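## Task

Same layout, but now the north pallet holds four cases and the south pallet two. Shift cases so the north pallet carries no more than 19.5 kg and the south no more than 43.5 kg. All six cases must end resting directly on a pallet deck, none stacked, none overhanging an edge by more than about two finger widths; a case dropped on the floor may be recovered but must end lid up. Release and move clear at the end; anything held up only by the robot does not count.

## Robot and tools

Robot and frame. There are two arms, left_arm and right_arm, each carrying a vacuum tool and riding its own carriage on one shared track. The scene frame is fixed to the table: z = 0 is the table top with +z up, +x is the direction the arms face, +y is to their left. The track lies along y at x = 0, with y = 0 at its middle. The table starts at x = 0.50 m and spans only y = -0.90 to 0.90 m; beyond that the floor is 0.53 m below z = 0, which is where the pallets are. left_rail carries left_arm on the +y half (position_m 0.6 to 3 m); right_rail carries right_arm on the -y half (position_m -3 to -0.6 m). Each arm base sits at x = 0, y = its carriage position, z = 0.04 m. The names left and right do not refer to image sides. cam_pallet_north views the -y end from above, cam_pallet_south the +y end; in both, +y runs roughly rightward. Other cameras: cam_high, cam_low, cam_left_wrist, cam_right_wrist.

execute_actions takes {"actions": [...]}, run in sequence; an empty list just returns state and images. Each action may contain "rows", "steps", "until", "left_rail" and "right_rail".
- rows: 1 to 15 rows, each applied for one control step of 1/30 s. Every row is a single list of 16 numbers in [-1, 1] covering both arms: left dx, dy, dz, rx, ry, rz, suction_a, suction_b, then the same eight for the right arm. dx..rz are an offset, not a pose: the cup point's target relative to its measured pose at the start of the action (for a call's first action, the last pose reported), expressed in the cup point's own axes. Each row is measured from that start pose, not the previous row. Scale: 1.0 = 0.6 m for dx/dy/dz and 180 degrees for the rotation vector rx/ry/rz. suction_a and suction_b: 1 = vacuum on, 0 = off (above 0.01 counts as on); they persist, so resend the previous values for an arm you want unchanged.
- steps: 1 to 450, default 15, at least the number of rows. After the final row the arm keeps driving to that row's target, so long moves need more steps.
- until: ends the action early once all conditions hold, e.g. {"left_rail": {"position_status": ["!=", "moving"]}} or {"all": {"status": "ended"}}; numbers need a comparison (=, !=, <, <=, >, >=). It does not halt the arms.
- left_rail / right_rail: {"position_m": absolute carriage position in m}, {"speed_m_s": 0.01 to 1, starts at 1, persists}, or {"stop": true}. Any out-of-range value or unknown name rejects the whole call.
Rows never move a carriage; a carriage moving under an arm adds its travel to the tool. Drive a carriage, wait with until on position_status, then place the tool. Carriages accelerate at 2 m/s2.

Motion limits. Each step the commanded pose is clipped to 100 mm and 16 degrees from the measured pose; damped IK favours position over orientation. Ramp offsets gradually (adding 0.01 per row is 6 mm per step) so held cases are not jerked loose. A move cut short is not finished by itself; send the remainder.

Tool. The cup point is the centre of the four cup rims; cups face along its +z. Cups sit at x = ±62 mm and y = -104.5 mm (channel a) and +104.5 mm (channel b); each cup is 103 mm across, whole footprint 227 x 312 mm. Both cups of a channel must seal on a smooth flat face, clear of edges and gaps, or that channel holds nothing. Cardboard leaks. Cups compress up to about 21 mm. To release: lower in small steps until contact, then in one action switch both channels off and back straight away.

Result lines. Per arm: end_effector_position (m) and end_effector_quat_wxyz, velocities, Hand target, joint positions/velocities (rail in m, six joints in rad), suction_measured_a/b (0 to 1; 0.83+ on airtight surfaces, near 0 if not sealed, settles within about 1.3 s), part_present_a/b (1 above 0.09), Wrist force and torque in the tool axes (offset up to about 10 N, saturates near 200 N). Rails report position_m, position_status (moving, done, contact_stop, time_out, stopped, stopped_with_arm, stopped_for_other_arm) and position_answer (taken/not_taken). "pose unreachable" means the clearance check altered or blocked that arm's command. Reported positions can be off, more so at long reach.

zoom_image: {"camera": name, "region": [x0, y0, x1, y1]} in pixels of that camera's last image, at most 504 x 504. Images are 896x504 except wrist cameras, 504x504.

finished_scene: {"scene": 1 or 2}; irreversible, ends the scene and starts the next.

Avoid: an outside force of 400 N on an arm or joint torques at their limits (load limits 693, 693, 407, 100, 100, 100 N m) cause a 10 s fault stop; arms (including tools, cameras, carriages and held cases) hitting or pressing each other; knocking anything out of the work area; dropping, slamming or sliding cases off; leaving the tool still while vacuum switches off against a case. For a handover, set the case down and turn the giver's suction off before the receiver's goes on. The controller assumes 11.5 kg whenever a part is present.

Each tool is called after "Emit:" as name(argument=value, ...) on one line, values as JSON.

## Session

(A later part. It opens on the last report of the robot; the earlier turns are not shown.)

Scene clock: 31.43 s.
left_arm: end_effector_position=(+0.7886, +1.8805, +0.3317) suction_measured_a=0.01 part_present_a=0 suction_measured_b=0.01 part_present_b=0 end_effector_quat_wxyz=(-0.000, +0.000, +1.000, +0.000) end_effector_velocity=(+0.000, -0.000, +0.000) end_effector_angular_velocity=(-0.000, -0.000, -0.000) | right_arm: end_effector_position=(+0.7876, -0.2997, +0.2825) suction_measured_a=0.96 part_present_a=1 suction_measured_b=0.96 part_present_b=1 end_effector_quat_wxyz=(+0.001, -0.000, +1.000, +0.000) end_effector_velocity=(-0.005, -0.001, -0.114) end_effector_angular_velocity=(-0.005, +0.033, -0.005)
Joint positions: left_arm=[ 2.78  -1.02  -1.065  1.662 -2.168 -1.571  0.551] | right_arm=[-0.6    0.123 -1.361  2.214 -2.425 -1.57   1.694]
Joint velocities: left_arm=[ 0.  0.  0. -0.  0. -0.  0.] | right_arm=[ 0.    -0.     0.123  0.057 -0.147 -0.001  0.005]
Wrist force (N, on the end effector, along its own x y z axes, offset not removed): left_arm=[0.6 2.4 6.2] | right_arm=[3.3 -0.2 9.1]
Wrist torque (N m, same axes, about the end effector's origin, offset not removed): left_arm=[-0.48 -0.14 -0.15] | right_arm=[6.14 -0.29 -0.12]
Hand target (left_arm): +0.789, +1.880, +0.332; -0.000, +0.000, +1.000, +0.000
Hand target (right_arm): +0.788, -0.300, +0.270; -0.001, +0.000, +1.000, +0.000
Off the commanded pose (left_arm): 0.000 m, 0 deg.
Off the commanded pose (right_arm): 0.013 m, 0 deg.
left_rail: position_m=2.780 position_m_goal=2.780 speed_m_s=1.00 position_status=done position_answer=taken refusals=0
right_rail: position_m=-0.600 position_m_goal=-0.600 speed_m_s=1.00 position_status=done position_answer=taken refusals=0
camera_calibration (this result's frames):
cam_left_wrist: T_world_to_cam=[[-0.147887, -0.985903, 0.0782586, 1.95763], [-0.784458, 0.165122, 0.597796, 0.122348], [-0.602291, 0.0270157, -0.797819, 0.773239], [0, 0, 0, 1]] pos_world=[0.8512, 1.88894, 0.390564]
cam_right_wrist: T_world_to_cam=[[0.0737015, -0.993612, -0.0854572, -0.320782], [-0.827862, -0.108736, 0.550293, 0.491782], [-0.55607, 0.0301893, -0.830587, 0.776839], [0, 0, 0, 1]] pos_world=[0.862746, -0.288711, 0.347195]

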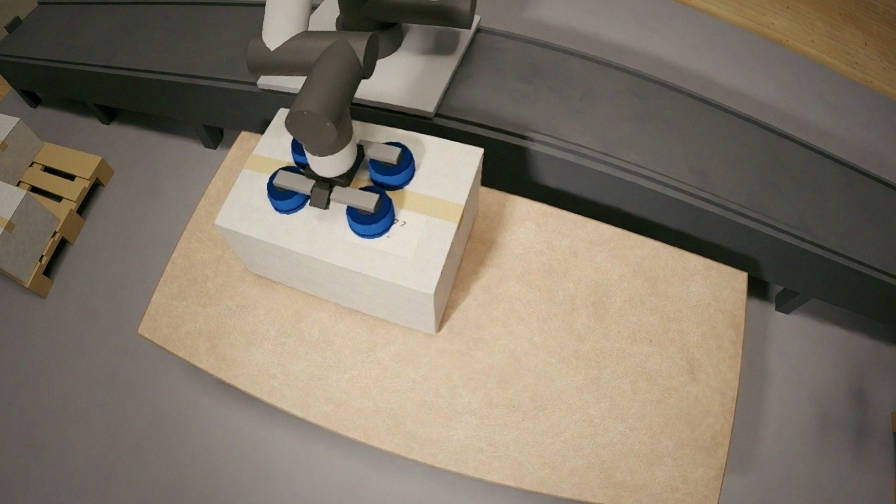

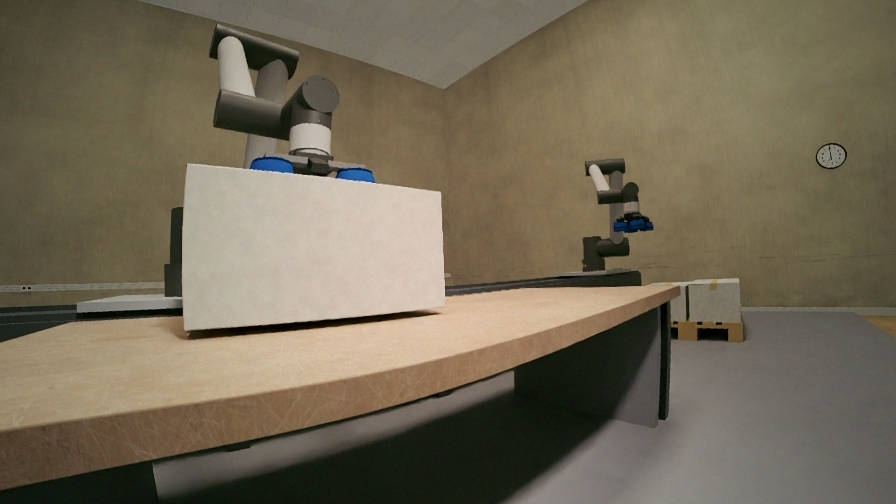

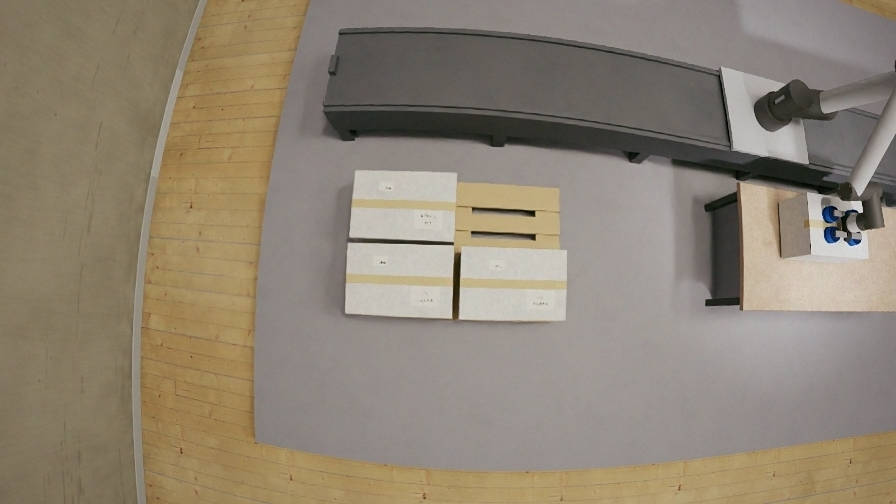

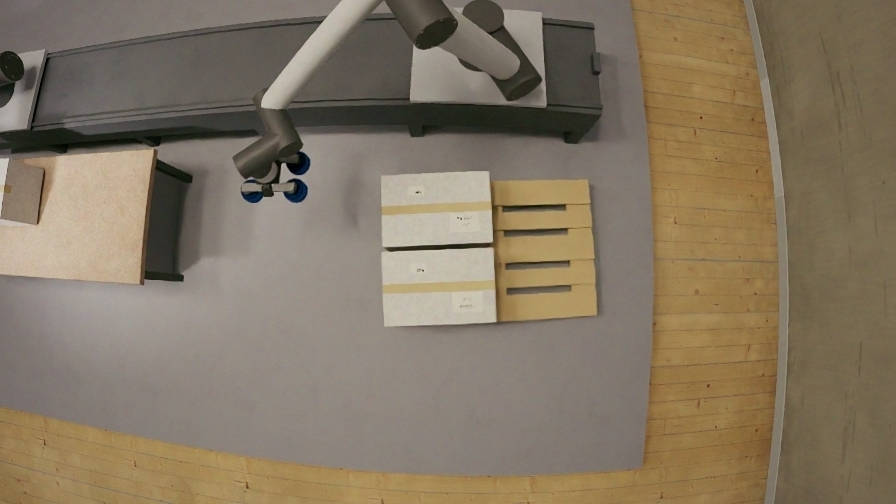

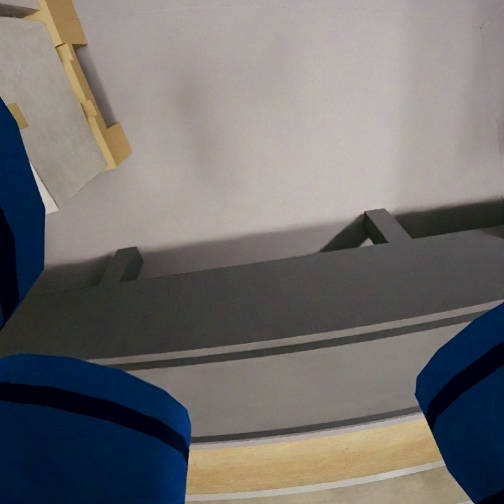

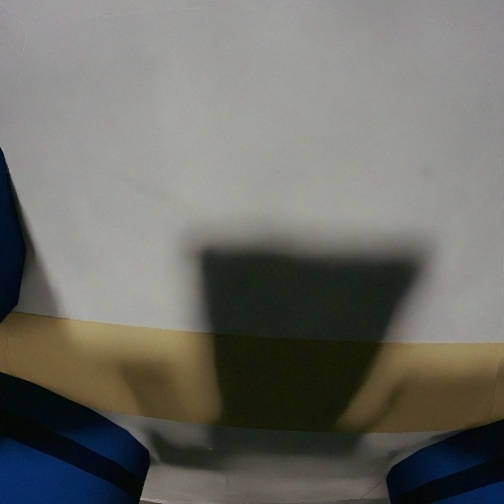

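Emit:
execute_actions(actions=[{"steps":1},{"rows":[[0,0,0,0,0,0,0,0,0,0,0.0035,0,0,0,1,1]],"steps":1}])

Emit:
zoom_image(camera="cam_low", region=[160, 270, 460, 360])

Scene clock: 32.63 s.
left_arm: end_effector_position=(+0.7886, +1.8805, +0.3317) suction_measured_a=0.01 part_present_a=0 suction_measured_b=0.01 part_present_b=0 end_effector_quat_wxyz=(-0.000, +0.000, +1.000, +0.000) end_effector_velocity=(-0.000, +0.000, -0.000) end_effector_angular_velocity=(+0.000, +0.000, +0.000) | right_arm: end_effector_position=(+0.7877, -0.2998, +0.2699) suction_measured_a=0.96 part_present_a=1 suction_measured_b=0.96 part_present_b=1 end_effector_quat_wxyz=(-0.001, +0.000, +1.000, +0.000) end_effector_velocity=(+0.001, +0.000, -0.002) end_effector_angular_velocity=(+0.000, -0.001, -0.000)
Joint positions: left_arm=[ 2.78  -1.02  -1.065  1.662 -2.168 -1.571  0.551] | right_arm=[-0.6    0.123 -1.347  2.22  -2.443 -1.571  1.694]
Joint velocities: left_arm=[ 0.  0.  0. -0.  0. -0.  0.] | right_arm=[ 0.    -0.     0.003  0.    -0.004  0.     0.   ]
Wrist force (N, on the end effector, along its own x y z axes, offset not removed): left_arm=[3.0 -6.7 -3.3] | right_arm=[5.1 -1.0 -2.9]
Wrist torque (N m, same axes, about the end effector's origin, offset not removed): left_arm=[-1.46 -0.48 -0.22] | right_arm=[5.51 -0.59 -0.19]
Hand target (left_arm): +0.789, +1.880, +0.332; -0.000, +0.000, +1.000, +0.000
Hand target (right_arm): +0.788, -0.300, +0.268; -0.001, +0.000, +1.000, +0.000
Off the commanded pose (left_arm): 0.000 m, 0 deg.
Off the commanded pose (right_arm): 0.002 m, 0 deg.
left_rail: position_m=2.780 position_m_goal=2.780 speed_m_s=1.00 position_status=done position_answer=taken refusals=0
right_rail: position_m=-0.600 position_m_goal=-0.600 speed_m_s=1.00 position_status=done position_answer=taken refusals=0
camera_calibration (this result's frames):
cam_left_wrist: T_world_to_cam=[[-0.147887, -0.985903, 0.0782585, 1.95763], [-0.784458, 0.165122, 0.597796, 0.122348], [-0.602291, 0.0270158, -0.797819, 0.773238], [0, 0, 0, 1]] pos_world=[0.8512, 1.88894, 0.390564]
cam_right_wrist: T_world_to_cam=[[0.0728272, -0.993701, -0.0851765, -0.321358], [-0.826559, -0.107928, 0.552406, 0.497405], [-0.558119, 0.0301732, -0.829212, 0.767686], [0, 0, 0, 1]] pos_world=[0.862999, -0.288814, 0.334433]

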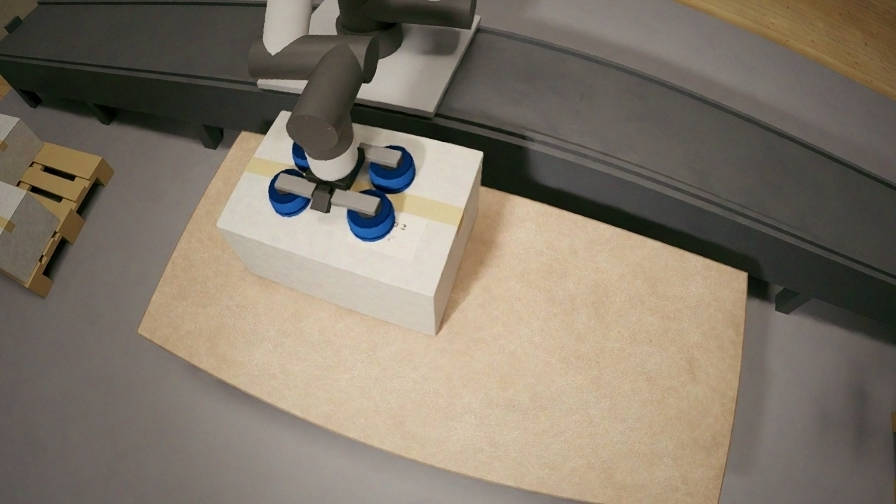

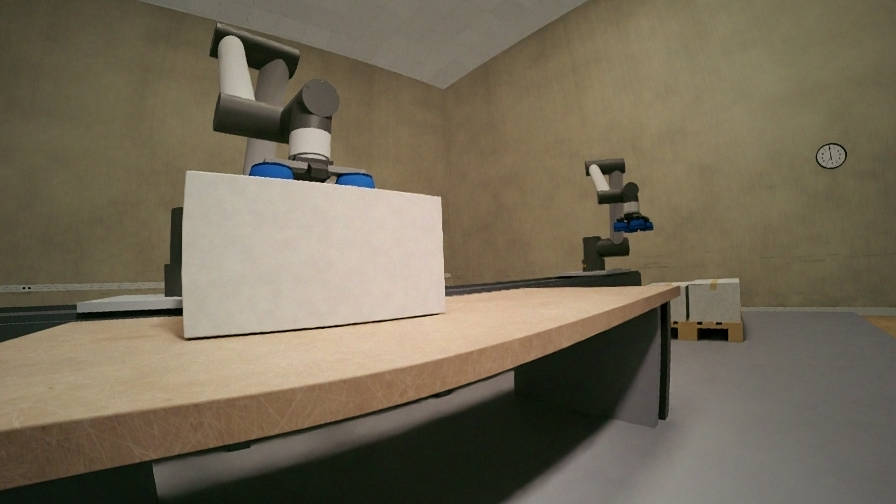

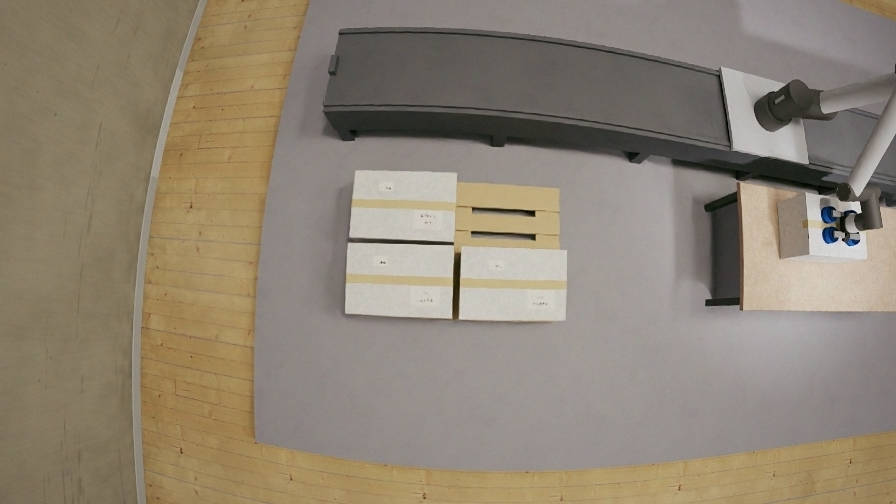

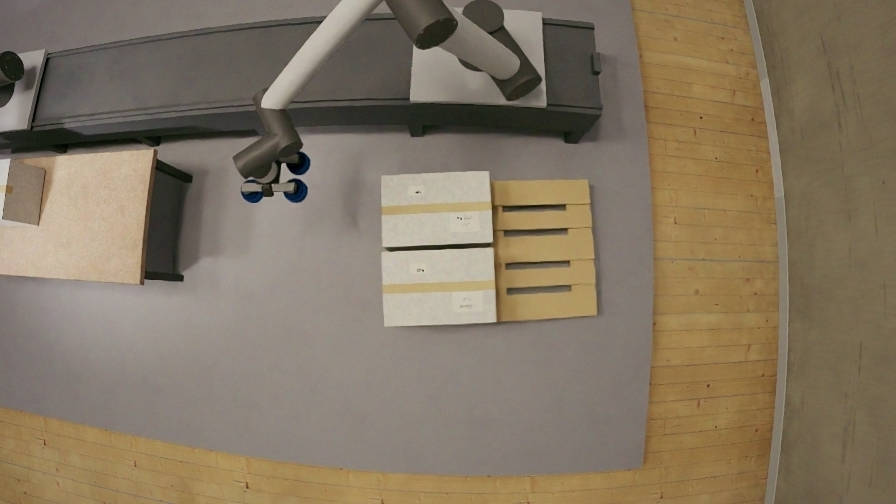

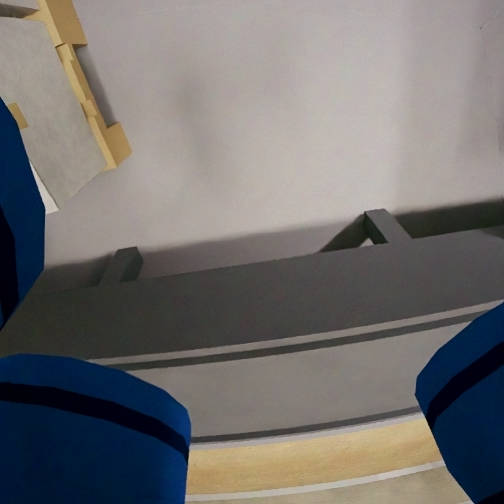

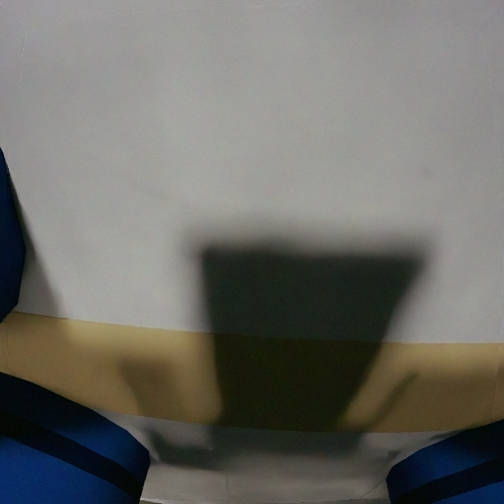

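Region (160, 270, 460, 360) of cam_low's 896x504 image, scaled by 1.680, with more detail than that image has; it fills the top 151 rows of this view, and the rest is white.

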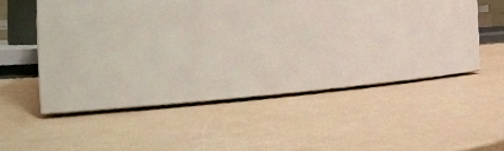

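Emit:
execute_actions(actions=[{"steps":1},{"rows":[[0,0,0,0,0,0,0,0,0,0,0.0025,0,0,0,1,1]],"steps":1}])

Scene clock: 33.27 s.
left_arm: end_effector_position=(+0.7886, +1.8805, +0.3317) suction_measured_a=0.01 part_present_a=0 suction_measured_b=0.01 part_present_b=0 end_effector_quat_wxyz=(-0.000, +0.000, +1.000, +0.000) end_effector_velocity=(+0.000, +0.000, -0.000) end_effector_angular_velocity=(+0.000, +0.000, +0.000) | right_arm: end_effector_position=(+0.7877, -0.2998, +0.2678) suction_measured_a=0.96 part_present_a=1 suction_measured_b=0.96 part_present_b=1 end_effector_quat_wxyz=(-0.001, +0.000, +1.000, +0.000) end_effector_velocity=(+0.000, +0.000, -0.000) end_effector_angular_velocity=(+0.000, -0.000, -0.000)
Joint positions: left_arm=[ 2.78  -1.02  -1.065  1.662 -2.168 -1.571  0.551] | right_arm=[-0.6    0.123 -1.345  2.221 -2.446 -1.571  1.694]
Joint velocities: left_arm=[ 0.  0.  0. -0. -0. -0.  0.] | right_arm=[ 0. -0.  0.  0. -0. -0.  0.]
Wrist force (N, on the end effector, along its own x y z axes, offset not removed): left_arm=[-0.7 -0.5 2.4] | right_arm=[5.4 0.1 -1.5]
Wrist torque (N m, same axes, about the end effector's origin, offset not removed): left_arm=[-0.75 0.03 -0.06] | right_arm=[5.69 -0.86 -0.09]
Hand target (left_arm): +0.789, +1.880, +0.332; -0.000, +0.000, +1.000, +0.000
Hand target (right_arm): +0.788, -0.300, +0.266; -0.001, +0.000, +1.000, +0.000
Off the commanded pose (left_arm): 0.000 m, 0 deg.
Off the commanded pose (right_arm): 0.001 m, 0 deg.
left_rail: position_m=2.780 position_m_goal=2.780 speed_m_s=1.00 position_status=done position_answer=taken refusals=0
right_rail: position_m=-0.600 position_m_goal=-0.600 speed_m_s=1.00 position_status=done position_answer=taken refusals=0
camera_calibration (this result's frames):
cam_left_wrist: T_world_to_cam=[[-0.147887, -0.985903, 0.0782585, 1.95763], [-0.784458, 0.165122, 0.597796, 0.122348], [-0.602291, 0.0270159, -0.797819, 0.773238], [0, 0, 0, 1]] pos_world=[0.8512, 1.88894, 0.390564]
cam_right_wrist: T_world_to_cam=[[0.0728158, -0.993702, -0.0851675, -0.32153], [-0.826547, -0.107914, 0.552426, 0.498506], [-0.558138, 0.0301696, -0.8292, 0.765983], [0, 0, 0, 1]] pos_world=[0.862975, -0.288819, 0.332382]

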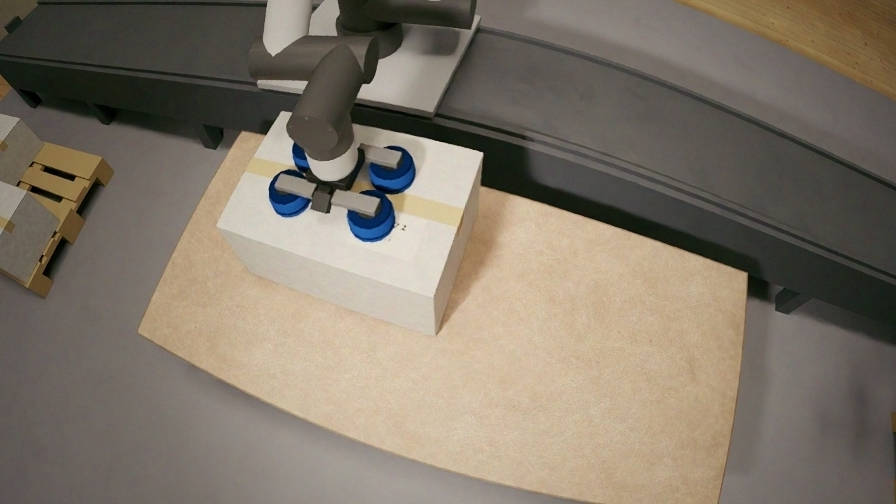

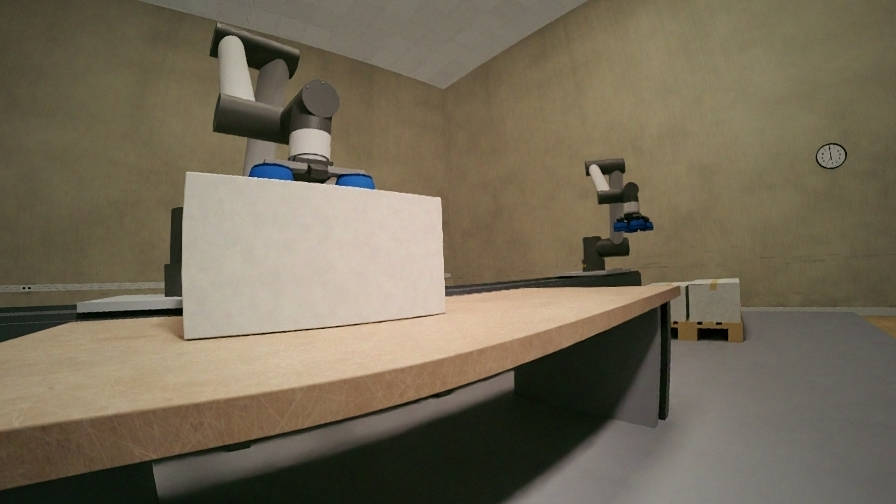

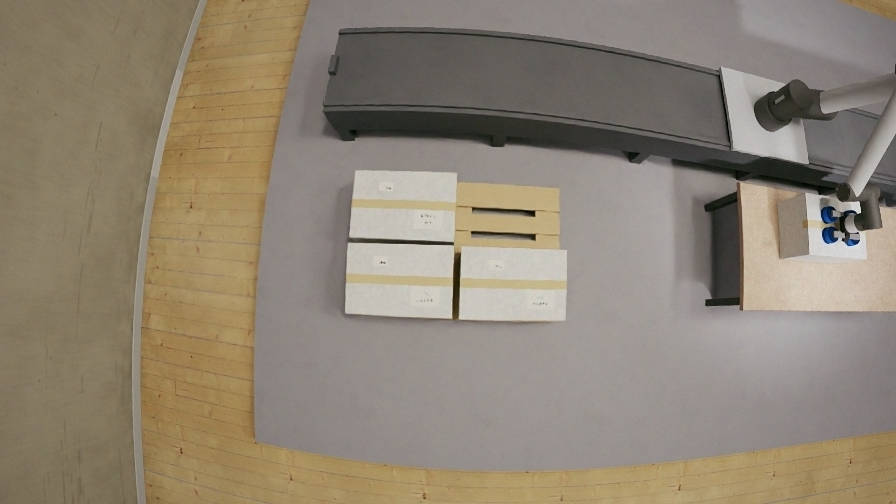

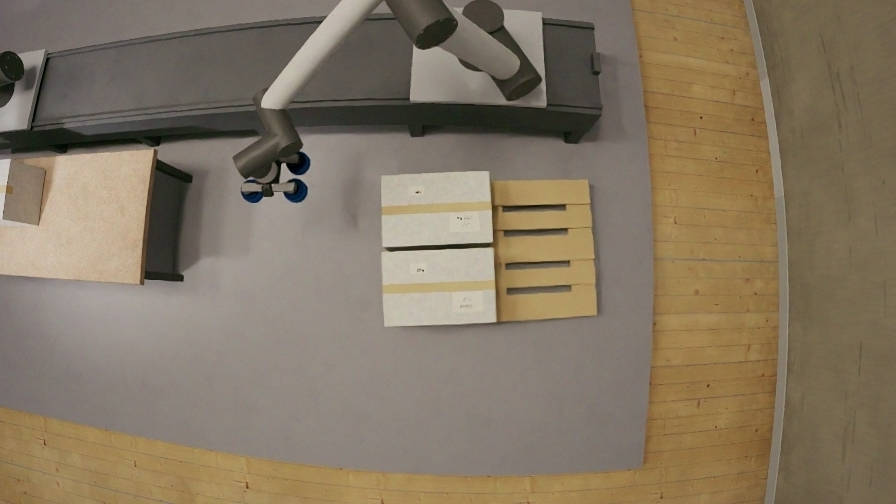

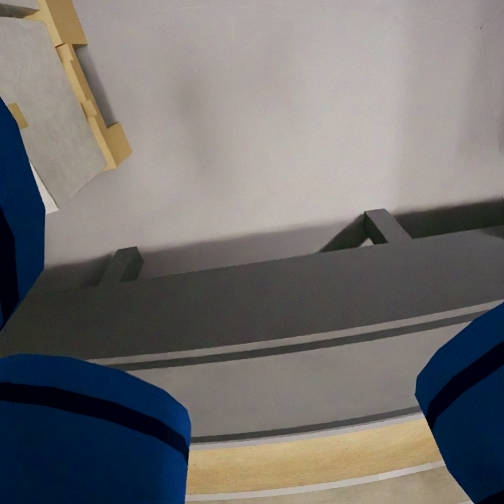

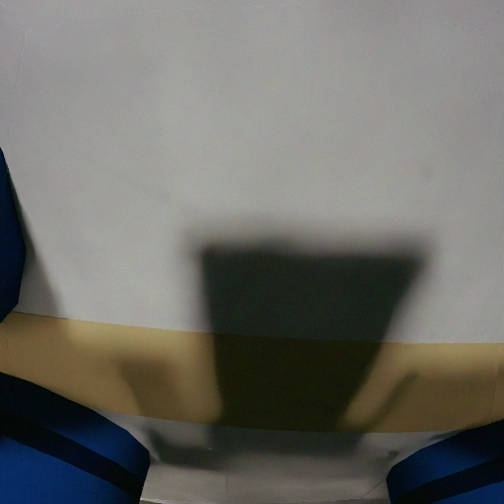

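Emit:
execute_actions(actions=[])

Scene clock: 33.57 s.
left_arm: end_effector_position=(+0.7886, +1.8805, +0.3317) suction_measured_a=0.01 part_present_a=0 suction_measured_b=0.01 part_present_b=0 end_effector_quat_wxyz=(-0.000, +0.000, +1.000, +0.000) end_effector_velocity=(-0.000, -0.000, +0.000) end_effector_angular_velocity=(-0.000, -0.000, +0.000) | right_arm: end_effector_position=(+0.7877, -0.2998, +0.2665) suction_measured_a=0.96 part_present_a=1 suction_measured_b=0.96 part_present_b=1 end_effector_quat_wxyz=(-0.001, +0.000, +1.000, +0.000) end_effector_velocity=(+0.000, +0.000, -0.001) end_effector_angular_velocity=(+0.000, -0.000, -0.000)
Joint positions: left_arm=[ 2.78  -1.02  -1.065  1.662 -2.168 -1.571  0.551] | right_arm=[-0.6    0.123 -1.343  2.222 -2.448 -1.571  1.694]
Joint velocities: left_arm=[ 0.  0. -0.  0. -0. -0. -0.] | right_arm=[ 0.     0.     0.001  0.001 -0.002 -0.     0.   ]
Wrist force (N, on the end effector, along its own x y z axes, offset not removed): left_arm=[0.9 2.4 2.7] | right_arm=[3.7 -0.1 -1.3]
Wrist torque (N m, same axes, about the end effector's origin, offset not removed): left_arm=[-0.42 -0.24 0.08] | right_arm=[5.67 -0.58 -0.07]
Hand target (left_arm): +0.789, +1.880, +0.332; -0.000, +0.000, +1.000, +0.000
Hand target (right_arm): +0.788, -0.300, +0.266; -0.001, +0.000, +1.000, +0.000
Off the commanded pose (left_arm): 0.000 m, 0 deg.
Off the commanded pose (right_arm): 0.000 m, 0 deg.
left_rail: position_m=2.780 position_m_goal=2.780 speed_m_s=1.00 position_status=done position_answer=taken refusals=0
right_rail: position_m=-0.600 position_m_goal=-0.600 speed_m_s=1.00 position_status=done position_answer=taken refusals=0
camera_calibration (this result's frames):
cam_left_wrist: T_world_to_cam=[[-0.147887, -0.985903, 0.0782584, 1.95763], [-0.784458, 0.165122, 0.597796, 0.122348], [-0.602291, 0.027016, -0.797819, 0.773238], [0, 0, 0, 1]] pos_world=[0.8512, 1.88894, 0.390564]
cam_right_wrist: T_world_to_cam=[[0.0728142, -0.993703, -0.0851659, -0.321647], [-0.826538, -0.107912, 0.55244, 0.49925], [-0.558152, 0.0301673, -0.82919, 0.764849], [0, 0, 0, 1]] pos_world=[0.862971, -0.28882, 0.331006]

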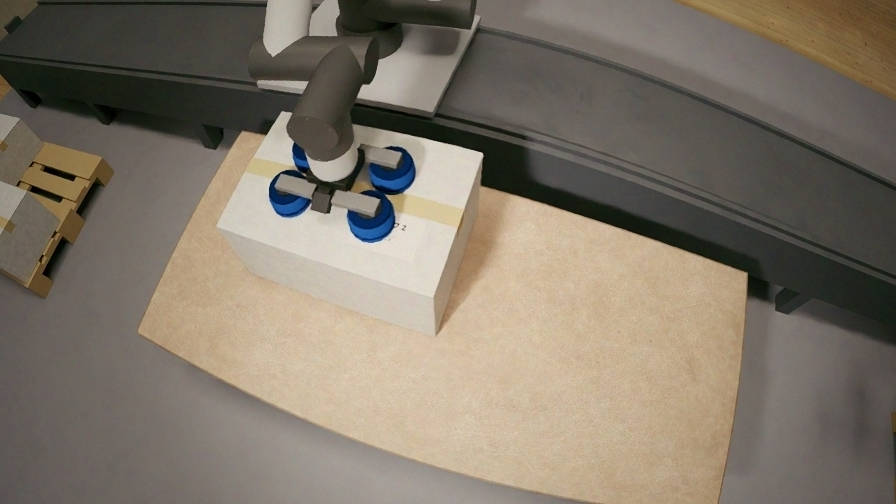

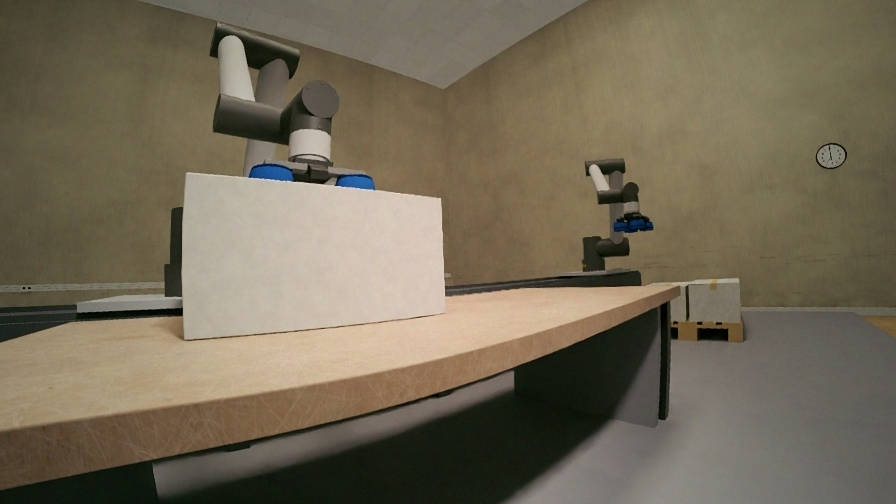

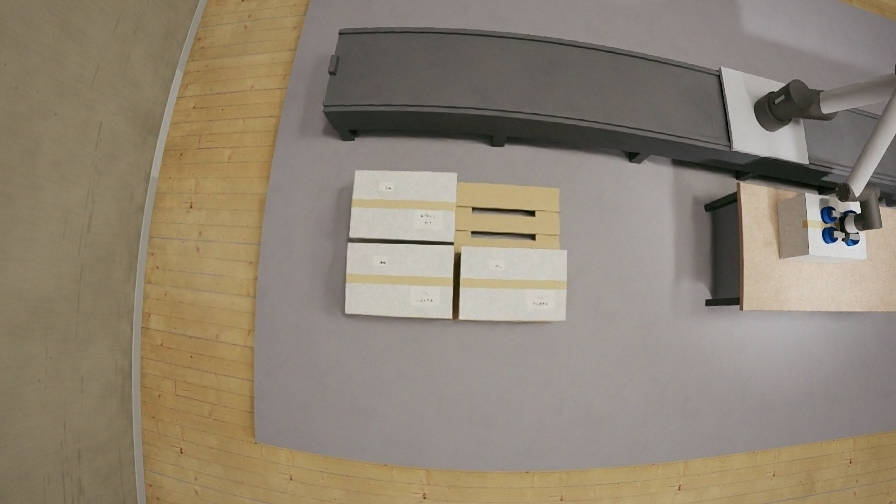

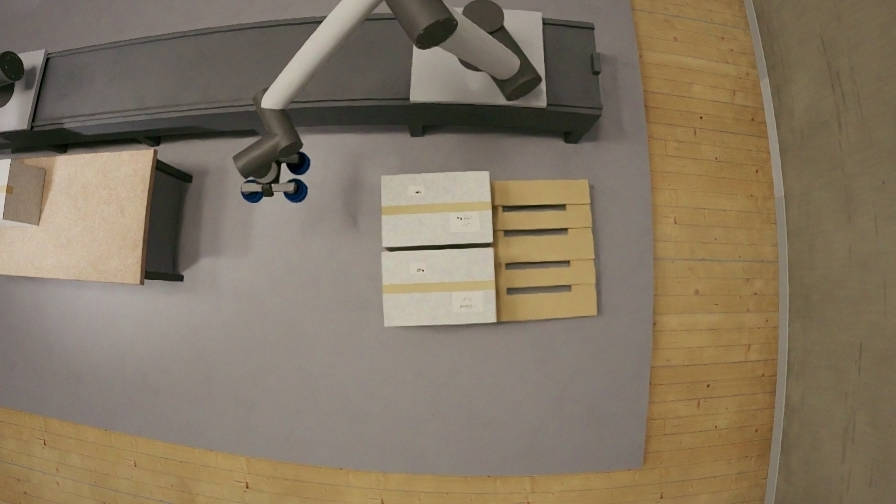

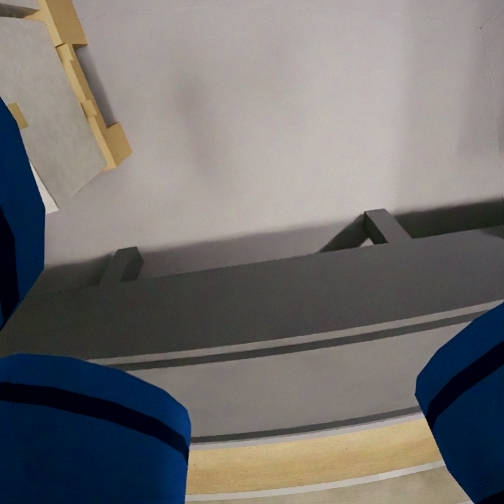

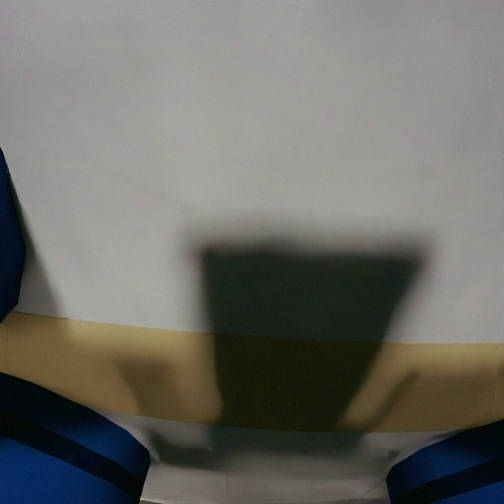

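Emit:
execute_actions(actions=[])

Scene clock: 36.37 s.
left_arm: end_effector_position=(+0.7886, +1.8805, +0.3317) suction_measured_a=0.01 part_present_a=0 suction_measured_b=0.01 part_present_b=0 end_effector_quat_wxyz=(-0.000, +0.000, +1.000, +0.000) end_effector_velocity=(+0.000, +0.000, -0.000) end_effector_angular_velocity=(+0.000, +0.000, -0.000) | right_arm: end_effector_position=(+0.7877, -0.2998, +0.2664) suction_measured_a=0.96 part_present_a=1 suction_measured_b=0.96 part_present_b=1 end_effector_quat_wxyz=(-0.001, +0.000, +1.000, +0.000) end_effector_velocity=(-0.000, -0.000, -0.000) end_effector_angular_velocity=(-0.000, +0.000, -0.000)
Joint positions: left_arm=[ 2.78  -1.02  -1.065  1.662 -2.168 -1.571  0.551] | right_arm=[-0.6    0.123 -1.343  2.222 -2.449 -1.571  1.694]
Joint velocities: left_arm=[ 0.  0.  0.  0.  0. -0.  0.] | right_arm=[ 0. -0.  0. -0.  0. -0.  0.]
Wrist force (N, on the end effector, along its own x y z axes, offset not removed): left_arm=[4.6 -4.2 -0.8] | right_arm=[2.2 -0.8 -1.3]
Wrist torque (N m, same axes, about the end effector's origin, offset not removed): left_arm=[-0.95 -0.41 -0.13] | right_arm=[5.54 -0.38 -0.15]
Hand target (left_arm): +0.789, +1.880, +0.332; -0.000, +0.000, +1.000, +0.000
Hand target (right_arm): +0.788, -0.300, +0.266; -0.001, +0.000, +1.000, +0.000
Off the commanded pose (left_arm): 0.000 m, 0 deg.
Off the commanded pose (right_arm): 0.000 m, 0 deg.
left_rail: position_m=2.780 position_m_goal=2.780 speed_m_s=1.00 position_status=done position_answer=taken refusals=0
right_rail: position_m=-0.600 position_m_goal=-0.600 speed_m_s=1.00 position_status=done position_answer=taken refusals=0
camera_calibration (this result's frames):
cam_left_wrist: T_world_to_cam=[[-0.147887, -0.985903, 0.0782584, 1.95763], [-0.784458, 0.165122, 0.597796, 0.122348], [-0.602291, 0.027016, -0.797819, 0.773238], [0, 0, 0, 1]] pos_world=[0.8512, 1.88894, 0.390564]
cam_right_wrist: T_world_to_cam=[[0.0728145, -0.993703, -0.0851662, -0.321657], [-0.82654, -0.107913, 0.552437, 0.499319], [-0.558148, 0.0301679, -0.829193, 0.764749], [0, 0, 0, 1]] pos_world=[0.862972, -0.28882, 0.330888]

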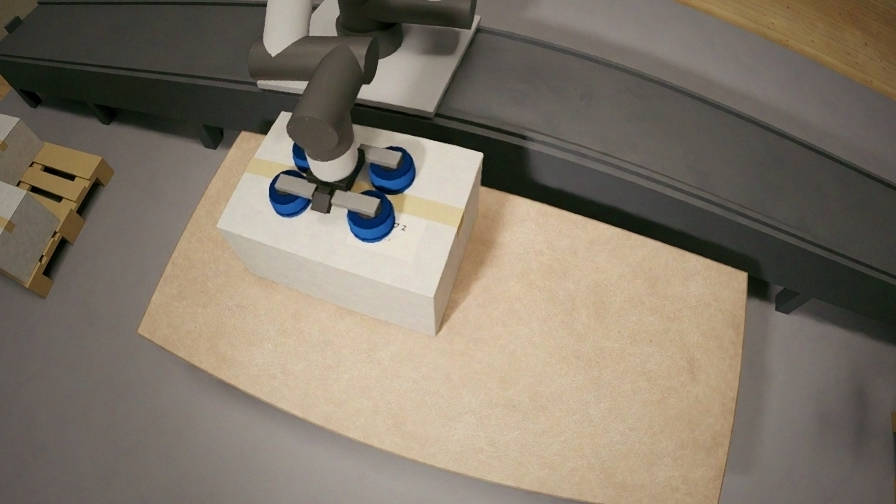

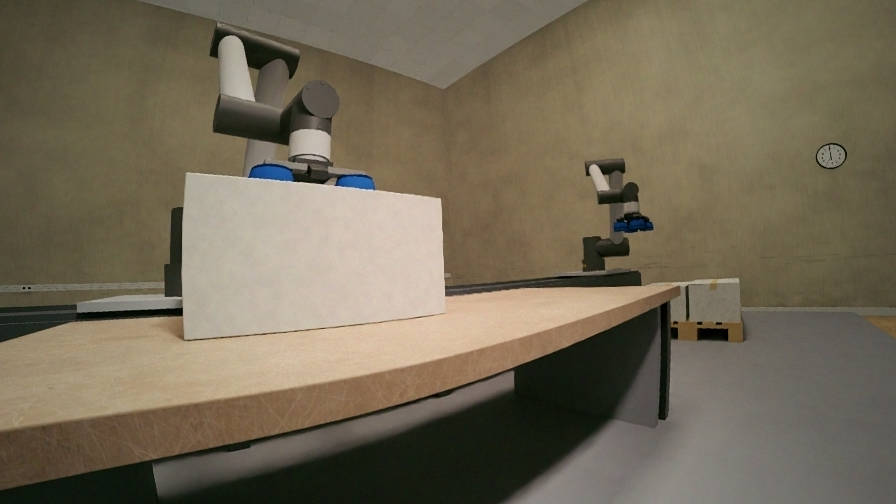

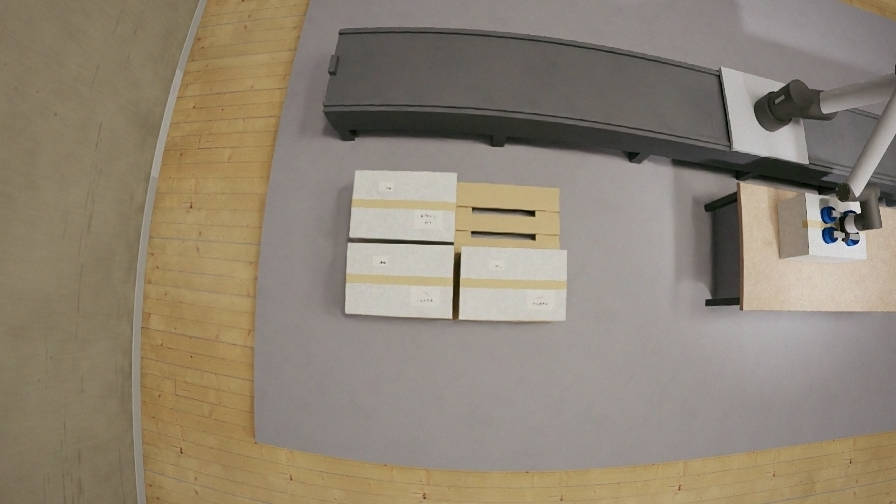

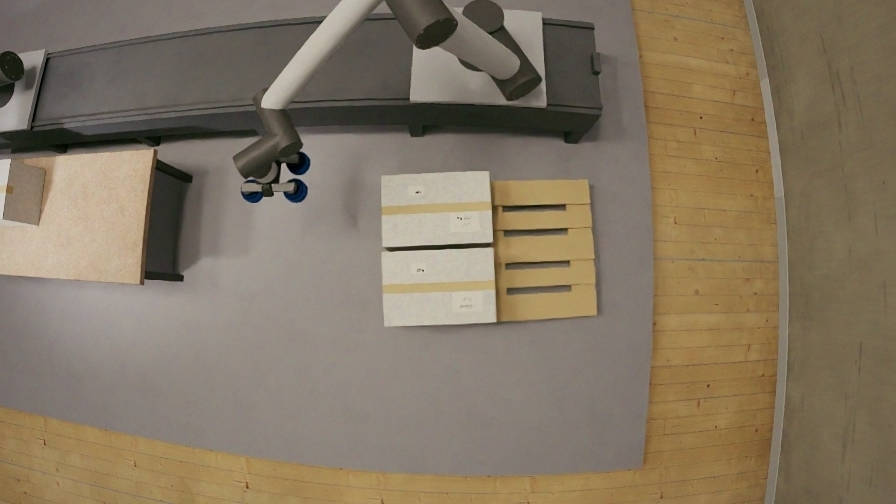

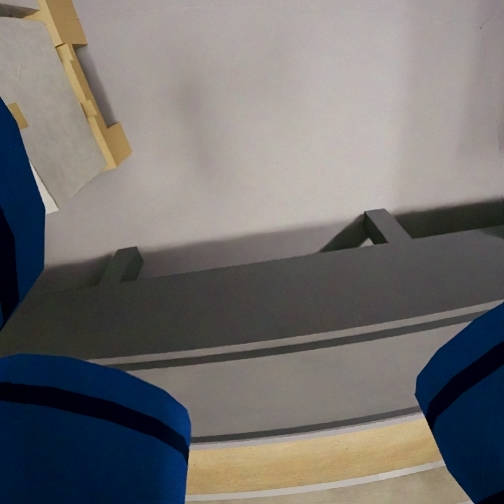

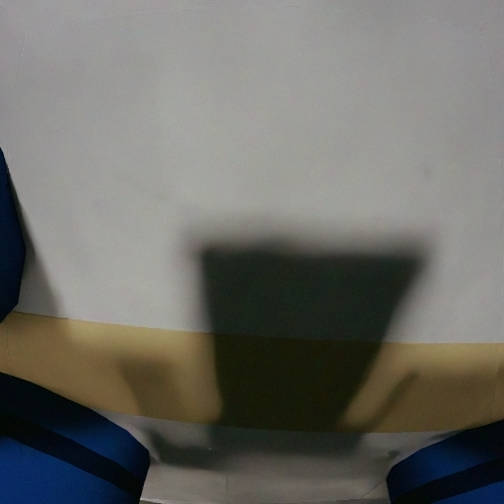

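Emit:
execute_actions(actions=[{"rows":[[0,0,0,0,0,0,0,0,0,0,0.0025,0,0,0,1,1]],"steps":1}])

Emit:
zoom_image(camera="cam_low", region=[160, 260, 480, 360])

Scene clock: 37.40 s.
left_arm: end_effector_position=(+0.7886, +1.8805, +0.3317) suction_measured_a=0.01 part_present_a=0 suction_measured_b=0.01 part_present_b=0 end_effector_quat_wxyz=(-0.000, +0.000, +1.000, +0.000) end_effector_velocity=(-0.000, -0.000, +0.000) end_effector_angular_velocity=(-0.000, -0.000, +0.000) | right_arm: end_effector_position=(+0.7877, -0.2998, +0.2664) suction_measured_a=0.96 part_present_a=1 suction_measured_b=0.96 part_present_b=1 end_effector_quat_wxyz=(-0.001, +0.000, +1.000, +0.000) end_effector_velocity=(+0.000, +0.000, -0.000) end_effector_angular_velocity=(-0.000, +0.000, -0.000)
Joint positions: left_arm=[ 2.78  -1.02  -1.065  1.662 -2.168 -1.571  0.551] | right_arm=[-0.6    0.123 -1.343  2.222 -2.449 -1.571  1.694]
Joint velocities: left_arm=[ 0. -0. -0.  0. -0.  0. -0.] | right_arm=[ 0.  0.  0.  0. -0. -0.  0.]
Wrist force (N, on the end effector, along its own x y z axes, offset not removed): left_arm=[8.6 0.3 3.8] | right_arm=[4.0 0.2 -2.5]
Wrist torque (N m, same axes, about the end effector's origin, offset not removed): left_arm=[-0.66 -1.28 -0.14] | right_arm=[5.64 -0.59 -0.08]
Hand target (left_arm): +0.789, +1.880, +0.332; -0.000, +0.000, +1.000, +0.000
Hand target (right_arm): +0.788, -0.300, +0.265; -0.001, +0.000, +1.000, +0.000
Off the commanded pose (left_arm): 0.000 m, 0 deg.
Off the commanded pose (right_arm): 0.001 m, 0 deg.
left_rail: position_m=2.780 position_m_goal=2.780 speed_m_s=1.00 position_status=done position_answer=taken refusals=0
right_rail: position_m=-0.600 position_m_goal=-0.600 speed_m_s=1.00 position_status=done position_answer=taken refusals=0
camera_calibration (this result's frames):
cam_left_wrist: T_world_to_cam=[[-0.147887, -0.985903, 0.0782584, 1.95763], [-0.784458, 0.165122, 0.597796, 0.122348], [-0.602291, 0.027016, -0.797819, 0.773238], [0, 0, 0, 1]] pos_world=[0.8512, 1.88894, 0.390564]
cam_right_wrist: T_world_to_cam=[[0.0728144, -0.993703, -0.0851662, -0.321657], [-0.82654, -0.107913, 0.552437, 0.499319], [-0.558148, 0.0301679, -0.829193, 0.764749], [0, 0, 0, 1]] pos_world=[0.862972, -0.28882, 0.330887]

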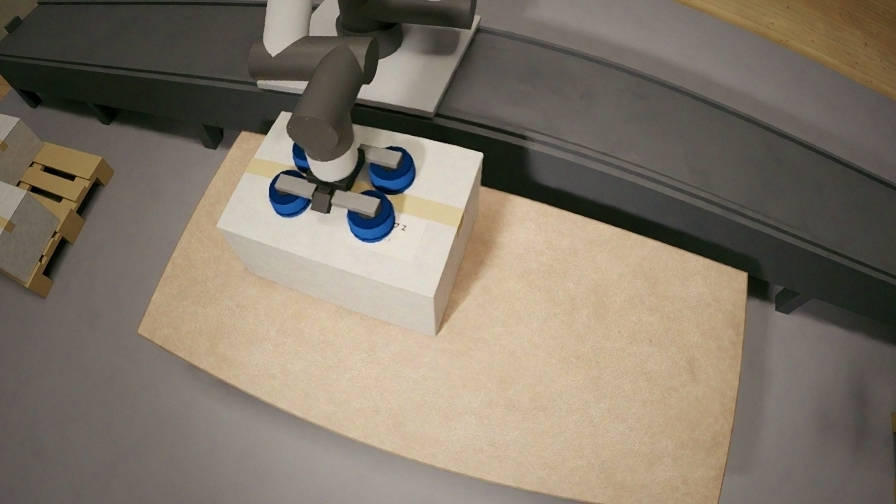

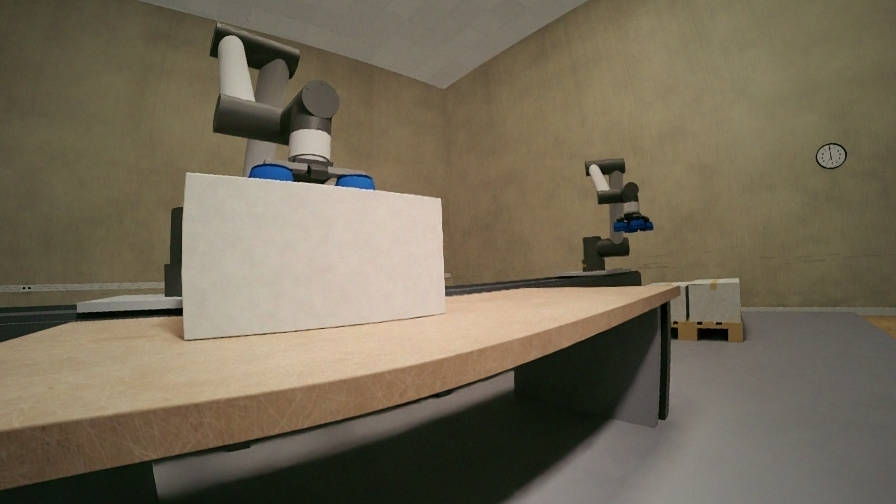

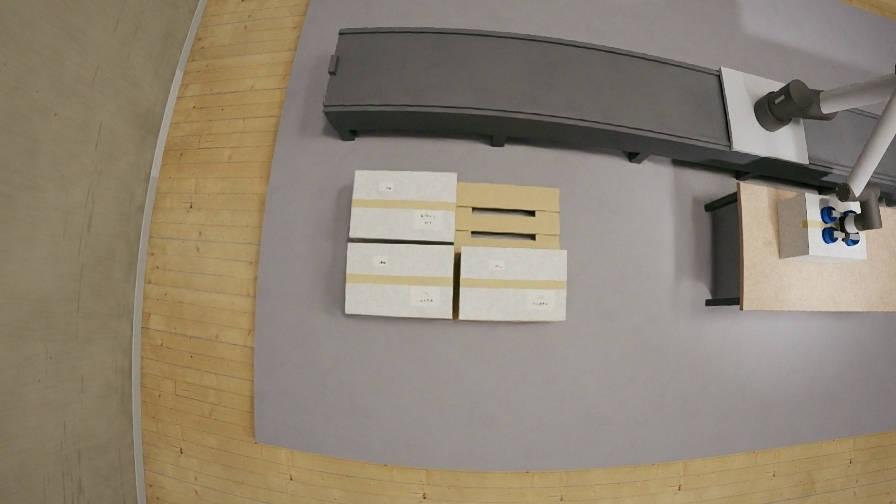

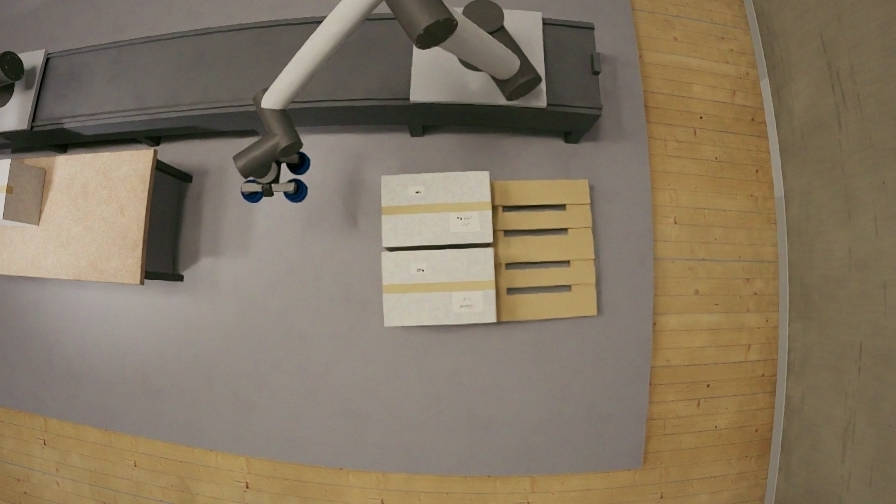

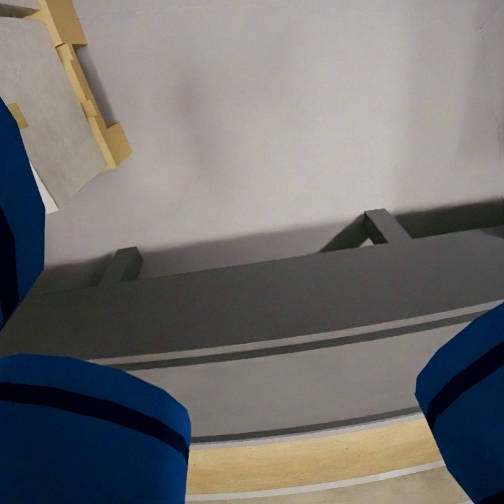

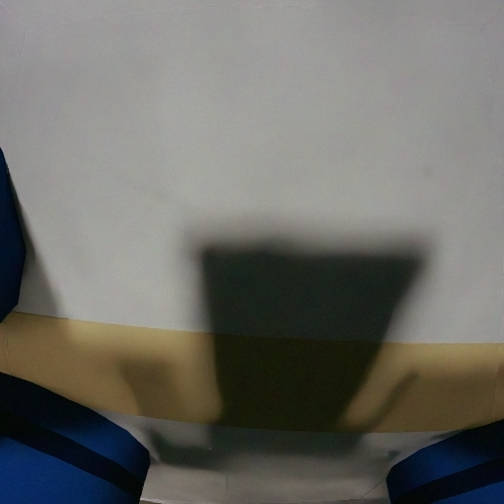

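Region (160, 260, 480, 360) of cam_low's 896x504 image, scaled by 1.575, with more detail than that image has; it fills the top 158 rows of this view, and the rest is white.

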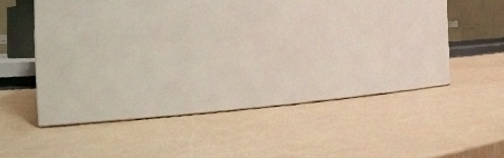

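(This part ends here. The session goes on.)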